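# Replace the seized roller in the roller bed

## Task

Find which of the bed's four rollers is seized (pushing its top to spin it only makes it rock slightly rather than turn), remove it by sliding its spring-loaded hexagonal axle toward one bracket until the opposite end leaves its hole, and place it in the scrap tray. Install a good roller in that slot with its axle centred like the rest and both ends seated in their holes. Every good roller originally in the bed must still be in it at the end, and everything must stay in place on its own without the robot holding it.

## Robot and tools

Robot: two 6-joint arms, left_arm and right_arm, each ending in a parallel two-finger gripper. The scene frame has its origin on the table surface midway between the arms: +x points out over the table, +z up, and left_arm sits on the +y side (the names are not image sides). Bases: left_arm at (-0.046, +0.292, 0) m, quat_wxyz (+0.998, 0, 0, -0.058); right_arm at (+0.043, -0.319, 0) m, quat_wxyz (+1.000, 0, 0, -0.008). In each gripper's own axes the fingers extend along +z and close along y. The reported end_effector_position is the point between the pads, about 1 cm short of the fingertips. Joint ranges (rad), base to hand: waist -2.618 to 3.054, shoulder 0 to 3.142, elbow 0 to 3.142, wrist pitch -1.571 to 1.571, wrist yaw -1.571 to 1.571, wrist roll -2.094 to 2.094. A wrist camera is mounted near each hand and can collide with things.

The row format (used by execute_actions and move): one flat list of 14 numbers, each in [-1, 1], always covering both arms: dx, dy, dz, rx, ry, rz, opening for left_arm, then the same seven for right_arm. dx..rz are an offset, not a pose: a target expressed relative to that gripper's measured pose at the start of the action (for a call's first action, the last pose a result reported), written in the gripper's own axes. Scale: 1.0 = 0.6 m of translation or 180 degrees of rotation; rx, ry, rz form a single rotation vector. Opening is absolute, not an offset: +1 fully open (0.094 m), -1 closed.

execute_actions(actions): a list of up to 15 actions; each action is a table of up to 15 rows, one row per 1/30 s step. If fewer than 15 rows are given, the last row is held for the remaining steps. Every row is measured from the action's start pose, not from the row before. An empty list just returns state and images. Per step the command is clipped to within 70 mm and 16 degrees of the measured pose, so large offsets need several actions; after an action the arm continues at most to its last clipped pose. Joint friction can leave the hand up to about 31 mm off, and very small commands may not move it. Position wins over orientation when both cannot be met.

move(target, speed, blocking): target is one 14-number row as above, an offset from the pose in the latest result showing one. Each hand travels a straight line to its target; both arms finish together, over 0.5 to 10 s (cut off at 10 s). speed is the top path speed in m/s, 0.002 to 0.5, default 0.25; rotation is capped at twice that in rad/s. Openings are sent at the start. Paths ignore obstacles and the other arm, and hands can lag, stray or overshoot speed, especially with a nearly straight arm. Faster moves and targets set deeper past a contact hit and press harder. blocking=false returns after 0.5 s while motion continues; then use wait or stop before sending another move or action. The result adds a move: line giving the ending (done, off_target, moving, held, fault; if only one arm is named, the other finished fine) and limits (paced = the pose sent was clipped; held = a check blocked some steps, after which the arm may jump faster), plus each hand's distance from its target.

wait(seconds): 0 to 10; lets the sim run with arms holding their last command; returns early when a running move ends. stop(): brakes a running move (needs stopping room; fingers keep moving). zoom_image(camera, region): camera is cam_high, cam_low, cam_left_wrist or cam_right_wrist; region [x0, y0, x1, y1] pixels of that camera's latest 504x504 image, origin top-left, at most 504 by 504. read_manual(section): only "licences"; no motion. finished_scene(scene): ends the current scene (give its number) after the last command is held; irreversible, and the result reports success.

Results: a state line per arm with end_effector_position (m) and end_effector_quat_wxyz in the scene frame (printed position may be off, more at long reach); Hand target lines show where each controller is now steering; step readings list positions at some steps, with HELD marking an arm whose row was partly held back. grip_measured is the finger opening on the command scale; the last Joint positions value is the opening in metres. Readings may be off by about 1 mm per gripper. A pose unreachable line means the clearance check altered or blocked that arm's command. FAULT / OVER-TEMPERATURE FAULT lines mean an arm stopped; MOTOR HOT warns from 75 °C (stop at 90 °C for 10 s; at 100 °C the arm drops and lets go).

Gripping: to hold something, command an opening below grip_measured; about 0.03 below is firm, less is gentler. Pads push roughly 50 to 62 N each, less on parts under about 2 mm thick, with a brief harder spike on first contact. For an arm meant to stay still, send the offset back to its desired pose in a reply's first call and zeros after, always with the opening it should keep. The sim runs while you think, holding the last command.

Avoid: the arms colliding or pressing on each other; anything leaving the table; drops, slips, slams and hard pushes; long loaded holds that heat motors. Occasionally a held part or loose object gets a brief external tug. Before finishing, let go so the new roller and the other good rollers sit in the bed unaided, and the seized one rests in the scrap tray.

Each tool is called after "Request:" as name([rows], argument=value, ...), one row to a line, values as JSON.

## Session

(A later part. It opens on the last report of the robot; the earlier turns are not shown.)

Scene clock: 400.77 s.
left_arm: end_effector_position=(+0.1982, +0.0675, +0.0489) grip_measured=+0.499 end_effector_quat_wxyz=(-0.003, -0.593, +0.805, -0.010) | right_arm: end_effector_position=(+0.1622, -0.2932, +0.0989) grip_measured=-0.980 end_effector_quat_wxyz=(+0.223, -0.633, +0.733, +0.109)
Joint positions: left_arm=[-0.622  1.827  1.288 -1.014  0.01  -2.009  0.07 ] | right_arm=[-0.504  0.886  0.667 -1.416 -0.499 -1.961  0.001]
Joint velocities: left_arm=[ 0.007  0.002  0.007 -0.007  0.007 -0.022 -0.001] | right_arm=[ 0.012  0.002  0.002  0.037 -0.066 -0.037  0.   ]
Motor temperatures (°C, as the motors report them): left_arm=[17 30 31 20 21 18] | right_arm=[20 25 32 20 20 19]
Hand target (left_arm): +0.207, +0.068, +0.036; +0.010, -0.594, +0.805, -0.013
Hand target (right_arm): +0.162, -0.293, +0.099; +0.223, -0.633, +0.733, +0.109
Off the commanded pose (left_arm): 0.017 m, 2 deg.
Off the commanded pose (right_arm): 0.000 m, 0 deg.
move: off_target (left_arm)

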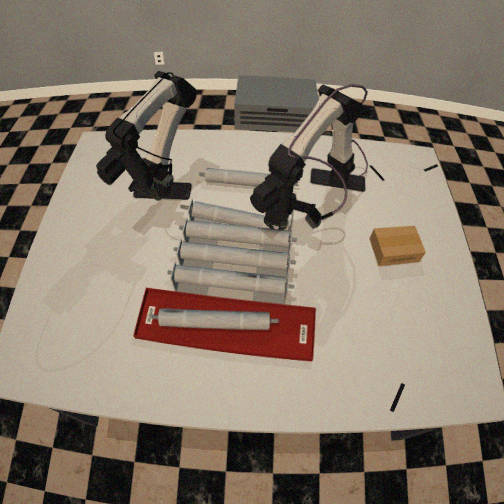

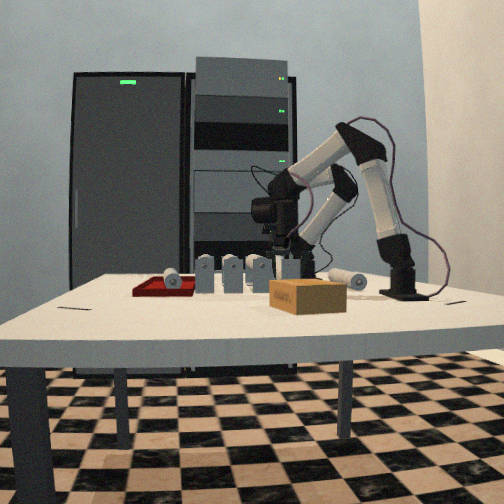

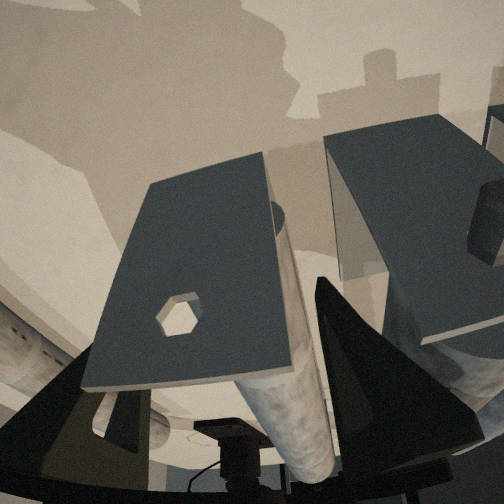

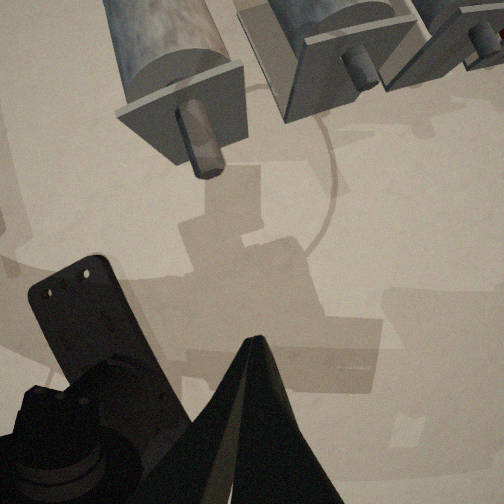

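Request:
move(target=[0,0,0.04,0,0,0,0.5, 0,0,0,0,0,0,-1], speed=0.04)

Request:
move(target=[0,0,0,0,0,0,-0.2, 0,0,0,0,0,0,-1])

Request:
move(target=[0,0.02,-0.065,0,-0.03,0,-0.2, 0,0,0,0,0,0,-1], speed=0.015)

Scene clock: 405.23 s.
left_arm: end_effector_position=(+0.1932, +0.0679, +0.0405) grip_measured=+0.499 end_effector_quat_wxyz=(-0.011, -0.593, +0.805, -0.009) | right_arm: end_effector_position=(+0.1622, -0.2932, +0.0989) grip_measured=-0.980 end_effector_quat_wxyz=(+0.223, -0.633, +0.733, +0.109)
Joint positions: left_arm=[-0.623  1.827  1.253 -0.984  0.026 -2.01   0.07 ] | right_arm=[-0.504  0.886  0.667 -1.416 -0.499 -1.961  0.001]
Joint velocities: left_arm=[-0.002  0.002 -0.012  0.007  0.037 -0.066 -0.001] | right_arm=[ 0.012 -0.002  0.002  0.007 -0.051  0.022  0.   ]
Motor temperatures (°C, as the motors report them): left_arm=[17 30 30 20 21 18] | right_arm=[20 25 32 20 20 19]
Hand target (left_arm): +0.198, +0.068, +0.026; -0.003, -0.593, +0.805, -0.009
Hand target (right_arm): +0.162, -0.293, +0.099; +0.223, -0.633, +0.733, +0.109
Off the commanded pose (left_arm): 0.016 m, 1 deg.
Off the commanded pose (right_arm): 0.000 m, 0 deg.
move: off_target (left_arm)

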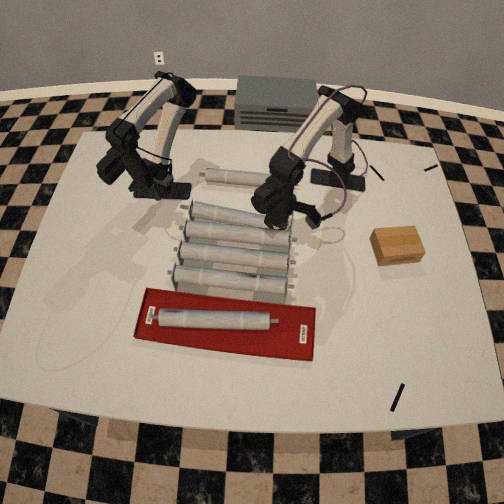

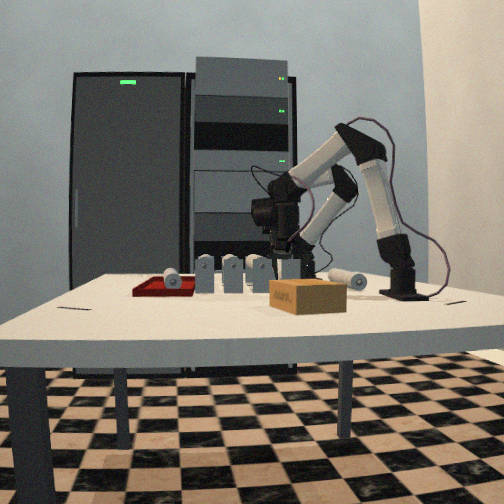

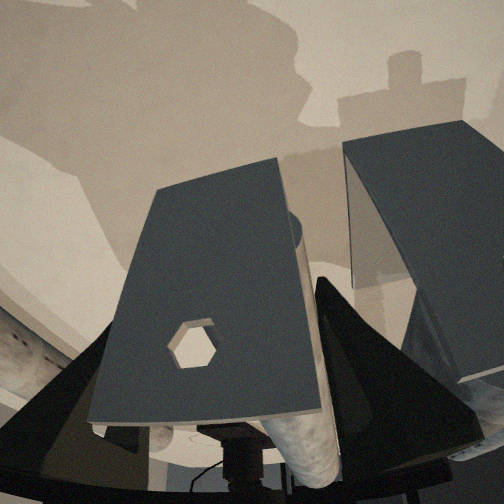

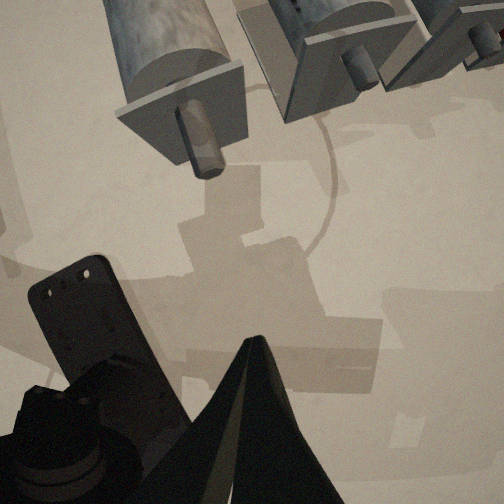

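Scene clock: 405.73 s.
left_arm: end_effector_position=(+0.2010, +0.0656, +0.0412) grip_measured=+0.041 end_effector_quat_wxyz=(-0.002, -0.600, +0.799, -0.022) | right_arm: end_effector_position=(+0.1622, -0.2932, +0.0989) grip_measured=-0.980 end_effector_quat_wxyz=(+0.223, -0.633, +0.733, +0.109)
Joint positions: left_arm=[-0.619  1.827  1.255 -0.957  0.013 -2.024  0.049] | right_arm=[-0.504  0.886  0.667 -1.416 -0.499 -1.961  0.001]
Joint velocities: left_arm=[ 0.002 -0.017  0.002  0.066  0.066  0.022 -0.001] | right_arm=[-0.017 -0.007  0.007 -0.037  0.007 -0.022 -0.001]
Motor temperatures (°C, as the motors report them): left_arm=[17 30 30 20 21 18] | right_arm=[20 25 32 20 20 19]
Hand target (left_arm): +0.193, +0.068, +0.040; -0.011, -0.593, +0.805, -0.009
Hand target (right_arm): +0.162, -0.293, +0.099; +0.223, -0.633, +0.733, +0.109
Off the commanded pose (left_arm): 0.008 m, 2 deg.
Off the commanded pose (right_arm): 0.000 m, 0 deg.
move: done

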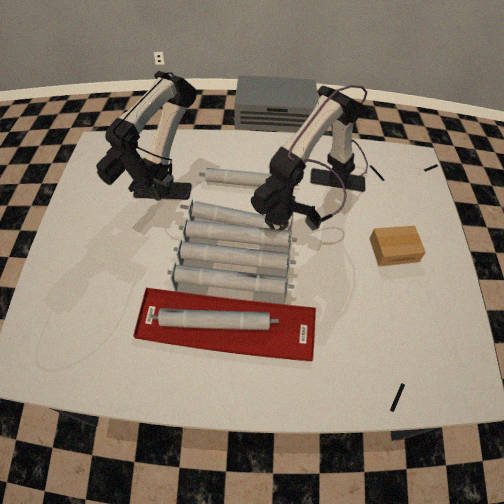

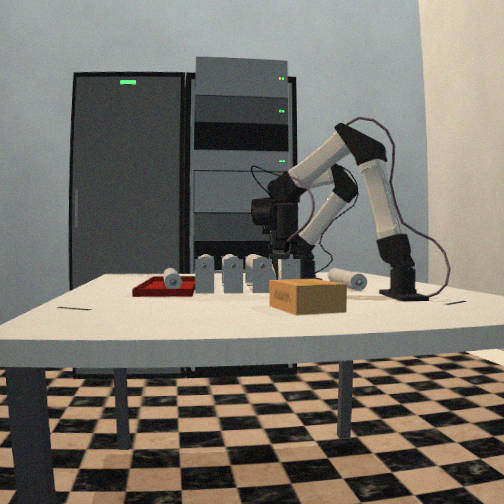

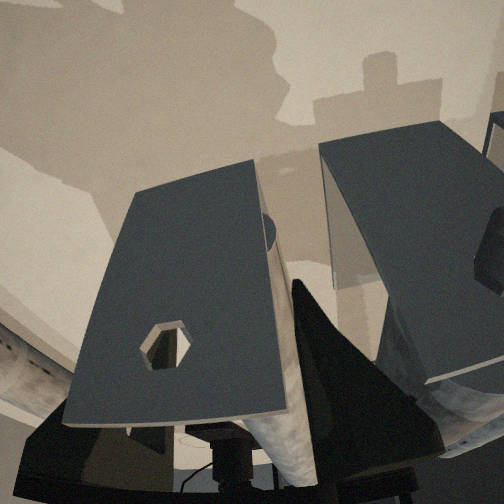

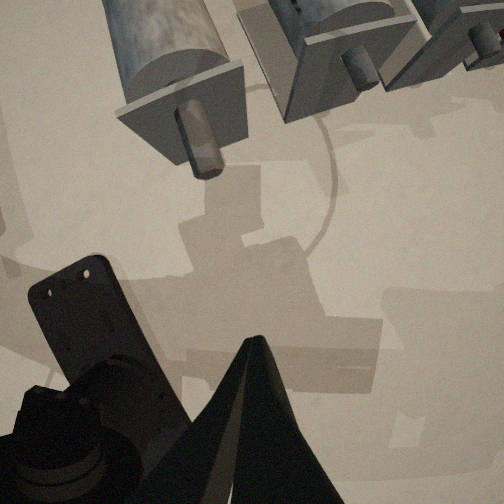

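Scene clock: 409.10 s.
left_arm: end_effector_position=(+0.1963, +0.0666, +0.0583) grip_measured=+0.037 end_effector_quat_wxyz=(+0.025, -0.610, +0.792, +0.002) | right_arm: end_effector_position=(+0.1622, -0.2932, +0.0989) grip_measured=-0.980 end_effector_quat_wxyz=(+0.223, -0.633, +0.733, +0.109)
Joint positions: left_arm=[-0.659  1.827  1.326 -1.067 -0.051 -2.088  0.049] | right_arm=[-0.504  0.886  0.667 -1.416 -0.499 -1.961  0.001]
Joint velocities: left_arm=[ 0.007  0.007 -0.002 -0.022  0.037 -0.081  0.001] | right_arm=[-0.007  0.002  0.002 -0.022  0.007 -0.007 -0.   ]
Motor temperatures (°C, as the motors report them): left_arm=[17 31 31 20 21 18] | right_arm=[20 25 32 20 20 19]
Hand target (left_arm): +0.189, +0.069, +0.078; +0.034, -0.601, +0.799, +0.006
Hand target (right_arm): +0.162, -0.293, +0.099; +0.223, -0.633, +0.733, +0.109
Off the commanded pose (left_arm): 0.023 m, 2 deg.
Off the commanded pose (right_arm): 0.000 m, 0 deg.
move: off_target (left_arm)

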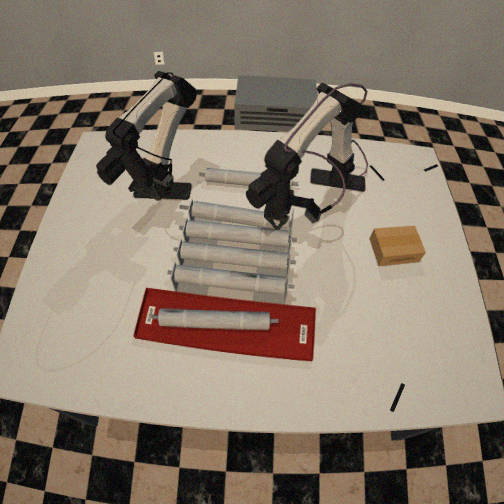

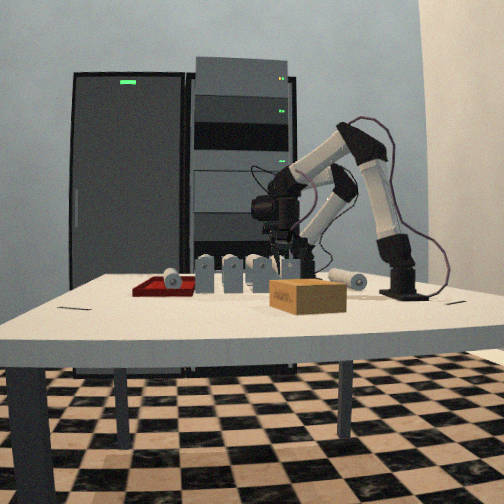

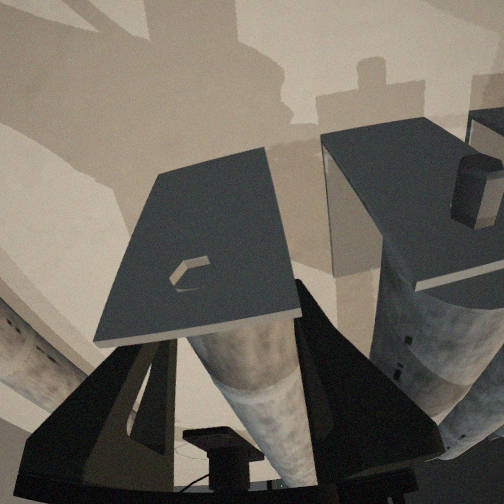

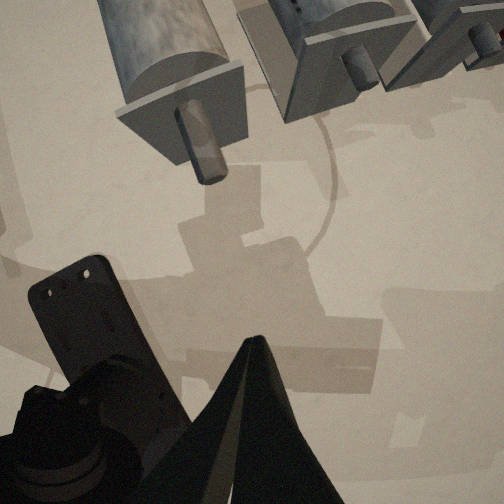

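Request:
move(target=[0,0.01,-0.06,0,0,0,-0.2, 0,0,0,0,0,0,-1], speed=0.012)

Scene clock: 414.37 s.
left_arm: end_effector_position=(+0.1959, +0.0669, +0.0706) grip_measured=+0.037 end_effector_quat_wxyz=(+0.024, -0.610, +0.792, +0.009) | right_arm: end_effector_position=(+0.1622, -0.2932, +0.0989) grip_measured=-0.980 end_effector_quat_wxyz=(+0.223, -0.633, +0.733, +0.109)
Joint positions: left_arm=[-0.659  1.828  1.377 -1.132 -0.051 -2.088  0.049] | right_arm=[-0.504  0.886  0.667 -1.416 -0.499 -1.961  0.001]
Joint velocities: left_arm=[ 0.007 -0.007  0.002  0.066 -0.022 -0.022  0.   ] | right_arm=[-0.002 -0.007 -0.007 -0.007  0.037  0.037 -0.001]
Motor temperatures (°C, as the motors report them): left_arm=[17 33 32 20 21 18] | right_arm=[20 25 32 20 20 19]
Hand target (left_arm): +0.189, +0.067, +0.093; +0.022, -0.605, +0.796, +0.001
Hand target (right_arm): +0.162, -0.293, +0.099; +0.223, -0.633, +0.733, +0.109
Off the commanded pose (left_arm): 0.024 m, 1 deg.
Off the commanded pose (right_arm): 0.000 m, 0 deg.
joint sent to its limit (left arm) — the command would take joint 6 (wrist roll) past its lower limit, so that joint was sent only as far as its limit.
move: off_target (left_arm)

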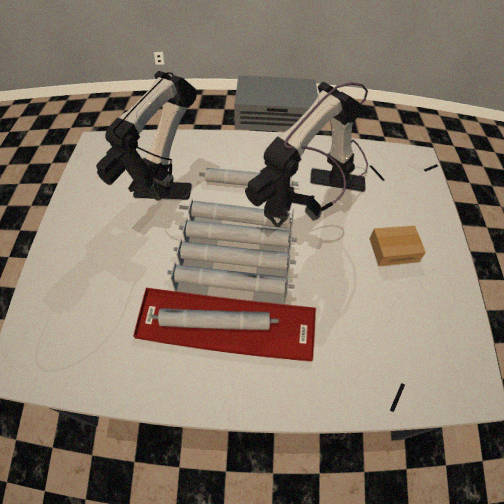

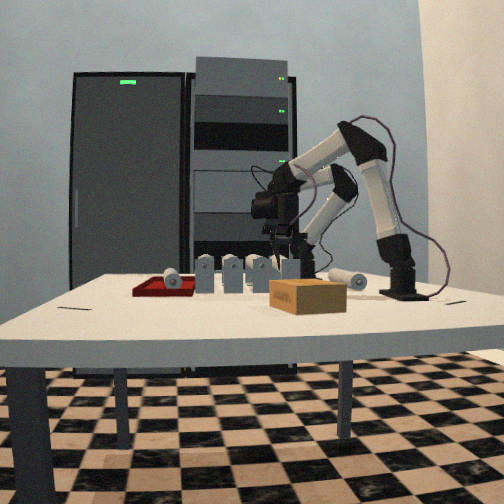

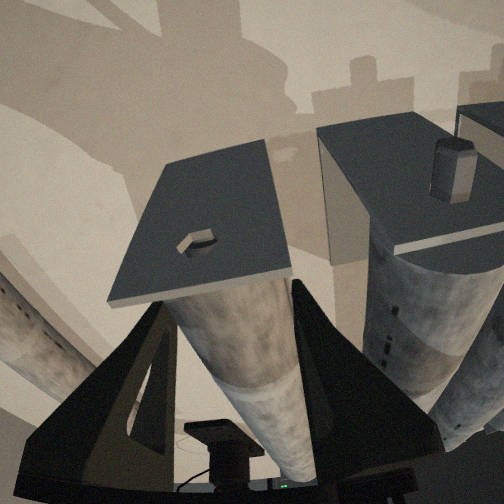

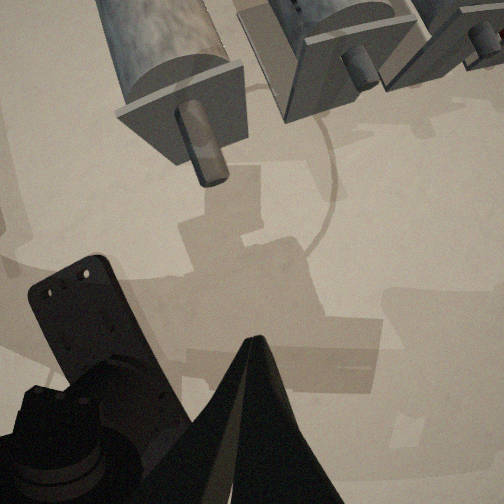

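Request:
move(target=[0,0.015,-0.05,0,0,0,-0.2, 0,0,0,0,0,0,-1], speed=0.01)

Scene clock: 418.77 s.
left_arm: end_effector_position=(+0.1958, +0.0671, +0.0782) grip_measured=+0.037 end_effector_quat_wxyz=(+0.024, -0.610, +0.792, +0.013) | right_arm: end_effector_position=(+0.1622, -0.2932, +0.0989) grip_measured=-0.980 end_effector_quat_wxyz=(+0.223, -0.633, +0.733, +0.109)
Joint positions: left_arm=[-0.659  1.828  1.409 -1.171 -0.051 -2.088  0.049] | right_arm=[-0.504  0.886  0.667 -1.416 -0.499 -1.961  0.001]
Joint velocities: left_arm=[-0.002 -0.002  0.012  0.037 -0.022 -0.037 -0.001] | right_arm=[-0.002 -0.012 -0.002 -0.007 -0.007 -0.037 -0.   ]
Motor temperatures (°C, as the motors report them): left_arm=[17 34 32 19 21 18] | right_arm=[20 25 32 20 20 19]
Hand target (left_arm): +0.187, +0.068, +0.099; +0.021, -0.604, +0.796, +0.008
Hand target (right_arm): +0.162, -0.293, +0.099; +0.223, -0.633, +0.733, +0.109
Off the commanded pose (left_arm): 0.024 m, 0 deg.
Off the commanded pose (right_arm): 0.000 m, 0 deg.
joint sent to its limit (left arm) — the command would take joint 6 (wrist roll) past its lower limit, so that joint was sent only as far as its limit.
move: off_target (left_arm)

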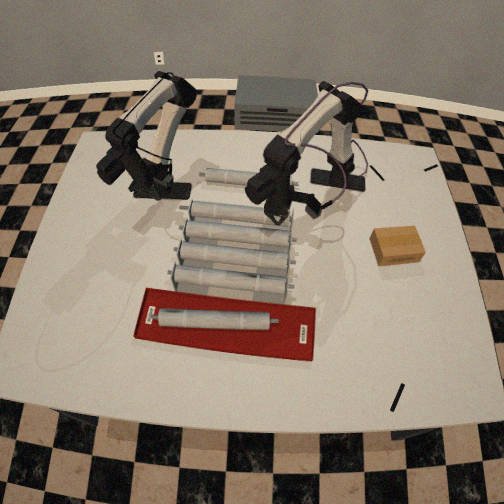

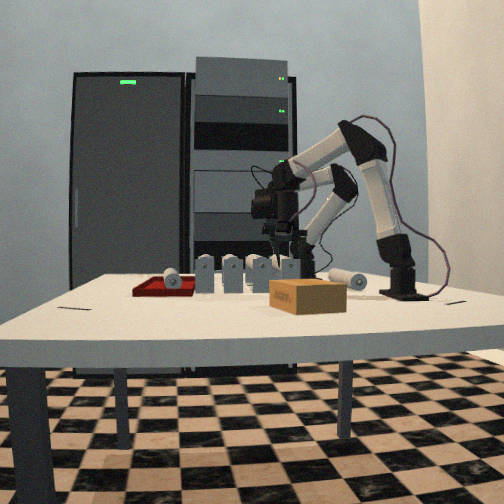

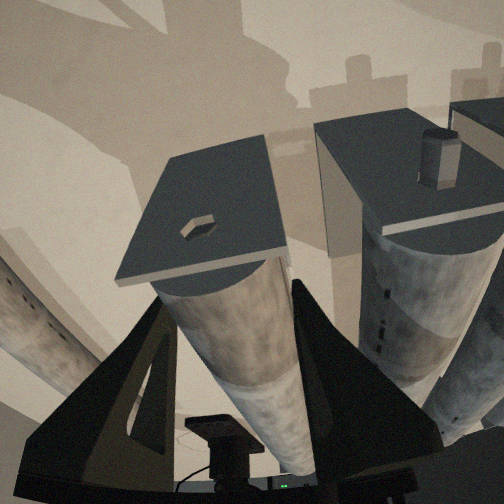

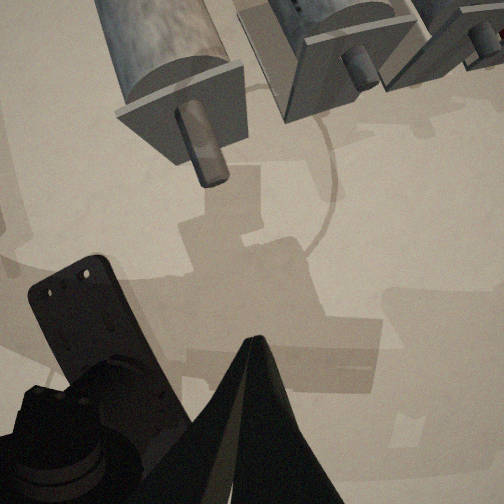

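Request:
move(target=[0,0.03,-0.045,0,0,0,-0.2, 0,0,0,0,0,0,-1], speed=0.01)

Scene clock: 424.10 s.
left_arm: end_effector_position=(+0.1964, +0.0677, +0.0835) grip_measured=+0.037 end_effector_quat_wxyz=(+0.027, -0.610, +0.792, +0.006) | right_arm: end_effector_position=(+0.1622, -0.2932, +0.0989) grip_measured=-0.980 end_effector_quat_wxyz=(+0.223, -0.633, +0.733, +0.109)
Joint positions: left_arm=[-0.659  1.812  1.409 -1.173 -0.056 -2.088  0.049] | right_arm=[-0.504  0.886  0.667 -1.416 -0.499 -1.961  0.001]
Joint velocities: left_arm=[ 0.007 -0.012 -0.007  0.007 -0.066 -0.022 -0.001] | right_arm=[-0.012  0.002 -0.017  0.022 -0.051  0.022 -0.001]
Motor temperatures (°C, as the motors report them): left_arm=[17 36 32 19 21 18] | right_arm=[20 25 32 20 20 19]
Hand target (left_arm): +0.179, +0.070, +0.104; +0.018, -0.601, +0.799, +0.011
Hand target (right_arm): +0.162, -0.293, +0.099; +0.223, -0.633, +0.733, +0.109
Off the commanded pose (left_arm): 0.029 m, 1 deg.
Off the commanded pose (right_arm): 0.000 m, 0 deg.
joint sent to its limit (left arm) — the command would take joint 6 (wrist roll) past its lower limit, so that joint was sent only as far as its limit.
move: off_target (left_arm)

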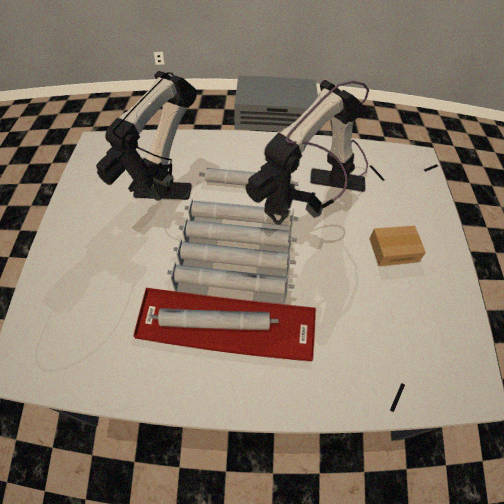

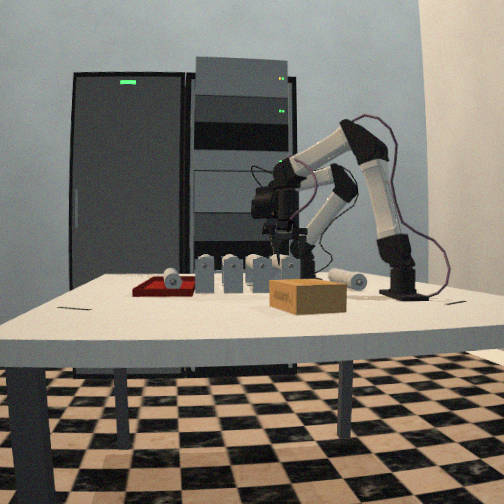

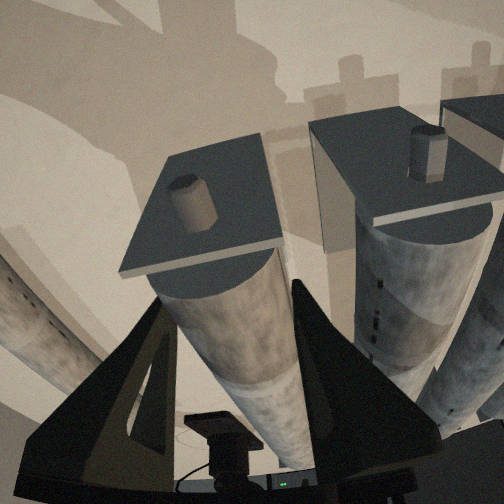

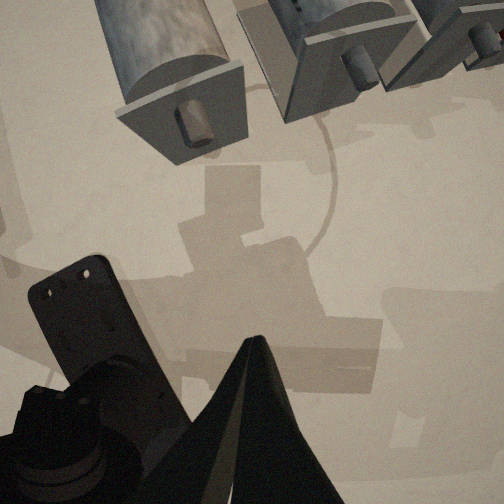

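In.

Request:
move(target=[0,0,0,0,0,0,0.5, 0,0,0,0,0,0,-1])

Request:
move(target=[0,0,-0.12,0,0,0,0.5, 0,0,0,0,0,0,-1], speed=0.1)

Request:
finished_scene(scene=1)

Scene clock: 427.07 s.
left_arm: end_effector_position=(+0.1967, +0.0674, +0.0835) grip_measured=+0.499 end_effector_quat_wxyz=(+0.027, -0.610, +0.792, +0.005) | right_arm: end_effector_position=(+0.1622, -0.2932, +0.0989) grip_measured=-0.980 end_effector_quat_wxyz=(+0.223, -0.633, +0.733, +0.109)
Joint positions: left_arm=[-0.659  1.812  1.409 -1.171 -0.056 -2.088  0.07 ] | right_arm=[-0.504  0.886  0.667 -1.416 -0.499 -1.961  0.001]
Joint velocities: left_arm=[-0.007 -0.022  0.012 -0.007  0.022  0.051 -0.   ] | right_arm=[ 0.017 -0.012  0.002 -0.066 -0.066  0.051  0.001]
Motor temperatures (°C, as the motors report them): left_arm=[17 37 33 19 21 18] | right_arm=[20 25 32 20 20 19]
Hand target (left_arm): +0.196, +0.068, +0.083; +0.027, -0.610, +0.792, +0.006
Hand target (right_arm): +0.162, -0.293, +0.099; +0.223, -0.633, +0.733, +0.109
Off the commanded pose (left_arm): 0.000 m, 0 deg.
Off the commanded pose (right_arm): 0.000 m, 0 deg.
move: done

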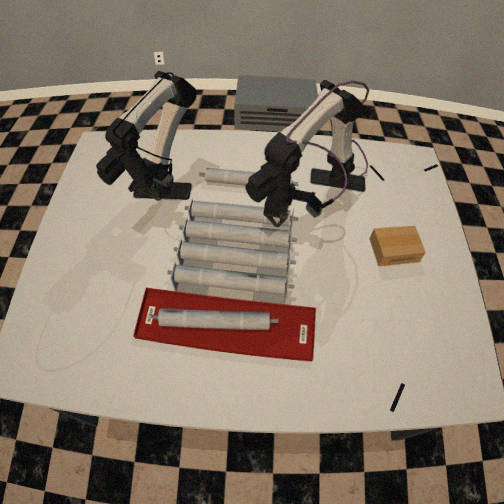

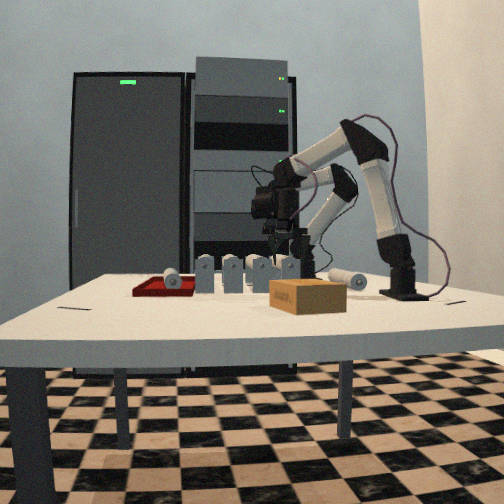

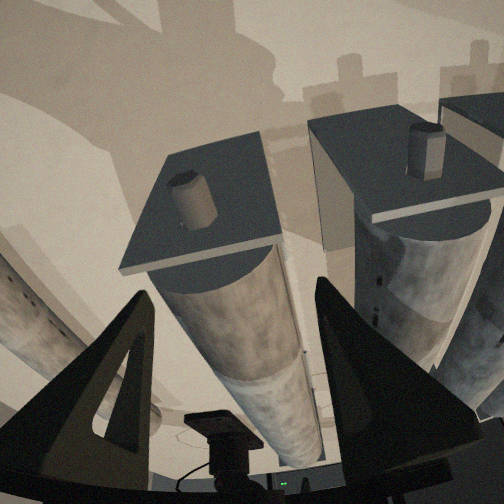

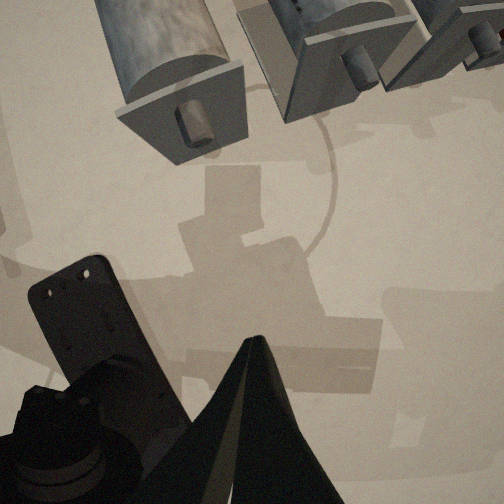

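Scene clock: 428.33 s.
left_arm: end_effector_position=(+0.1986, +0.0655, +0.1526) grip_measured=+0.499 end_effector_quat_wxyz=(+0.028, -0.610, +0.792, +0.003) | right_arm: end_effector_position=(+0.1622, -0.2932, +0.0989) grip_measured=-0.980 end_effector_quat_wxyz=(+0.223, -0.633, +0.733, +0.109)
Joint positions: left_arm=[-0.659  1.812  1.684 -1.442 -0.056 -2.088  0.07 ] | right_arm=[-0.504  0.886  0.667 -1.416 -0.499 -1.961  0.001]
Joint velocities: left_arm=[-0.007  0.007  0.012 -0.037 -0.022 -0.037  0.   ] | right_arm=[ 0.002  0.002 -0.002 -0.037  0.022 -0.007  0.001]
Motor temperatures (°C, as the motors report them): left_arm=[17 37 33 19 21 18] | right_arm=[20 25 32 20 20 19]
Hand target (left_arm): +0.194, +0.063, +0.155; +0.025, -0.606, +0.795, +0.005
Hand target (right_arm): +0.162, -0.293, +0.099; +0.223, -0.633, +0.733, +0.109
Off the commanded pose (left_arm): 0.005 m, 0 deg.
Off the commanded pose (right_arm): 0.000 m, 0 deg.
joint sent to its limit (left arm) — the command would take joint 6 (wrist roll) past its lower limit, so that joint was sent only as far as its limit.
move: done

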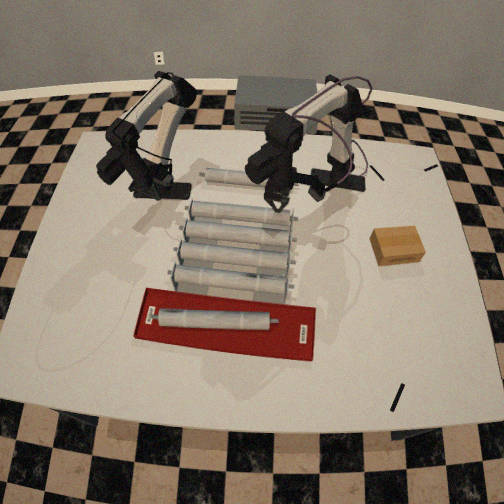

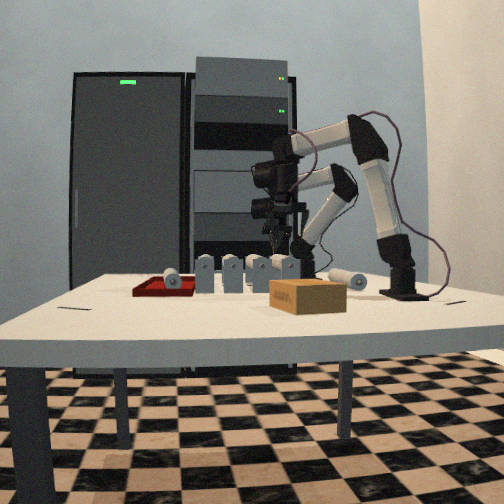

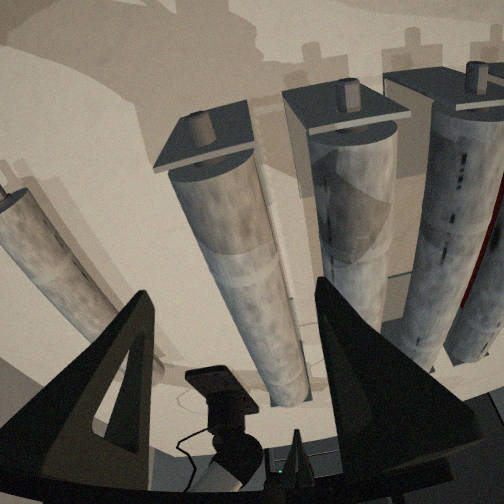

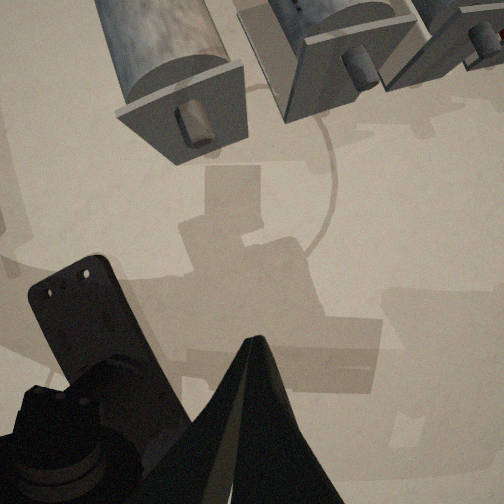

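The scene is finished: the task was done.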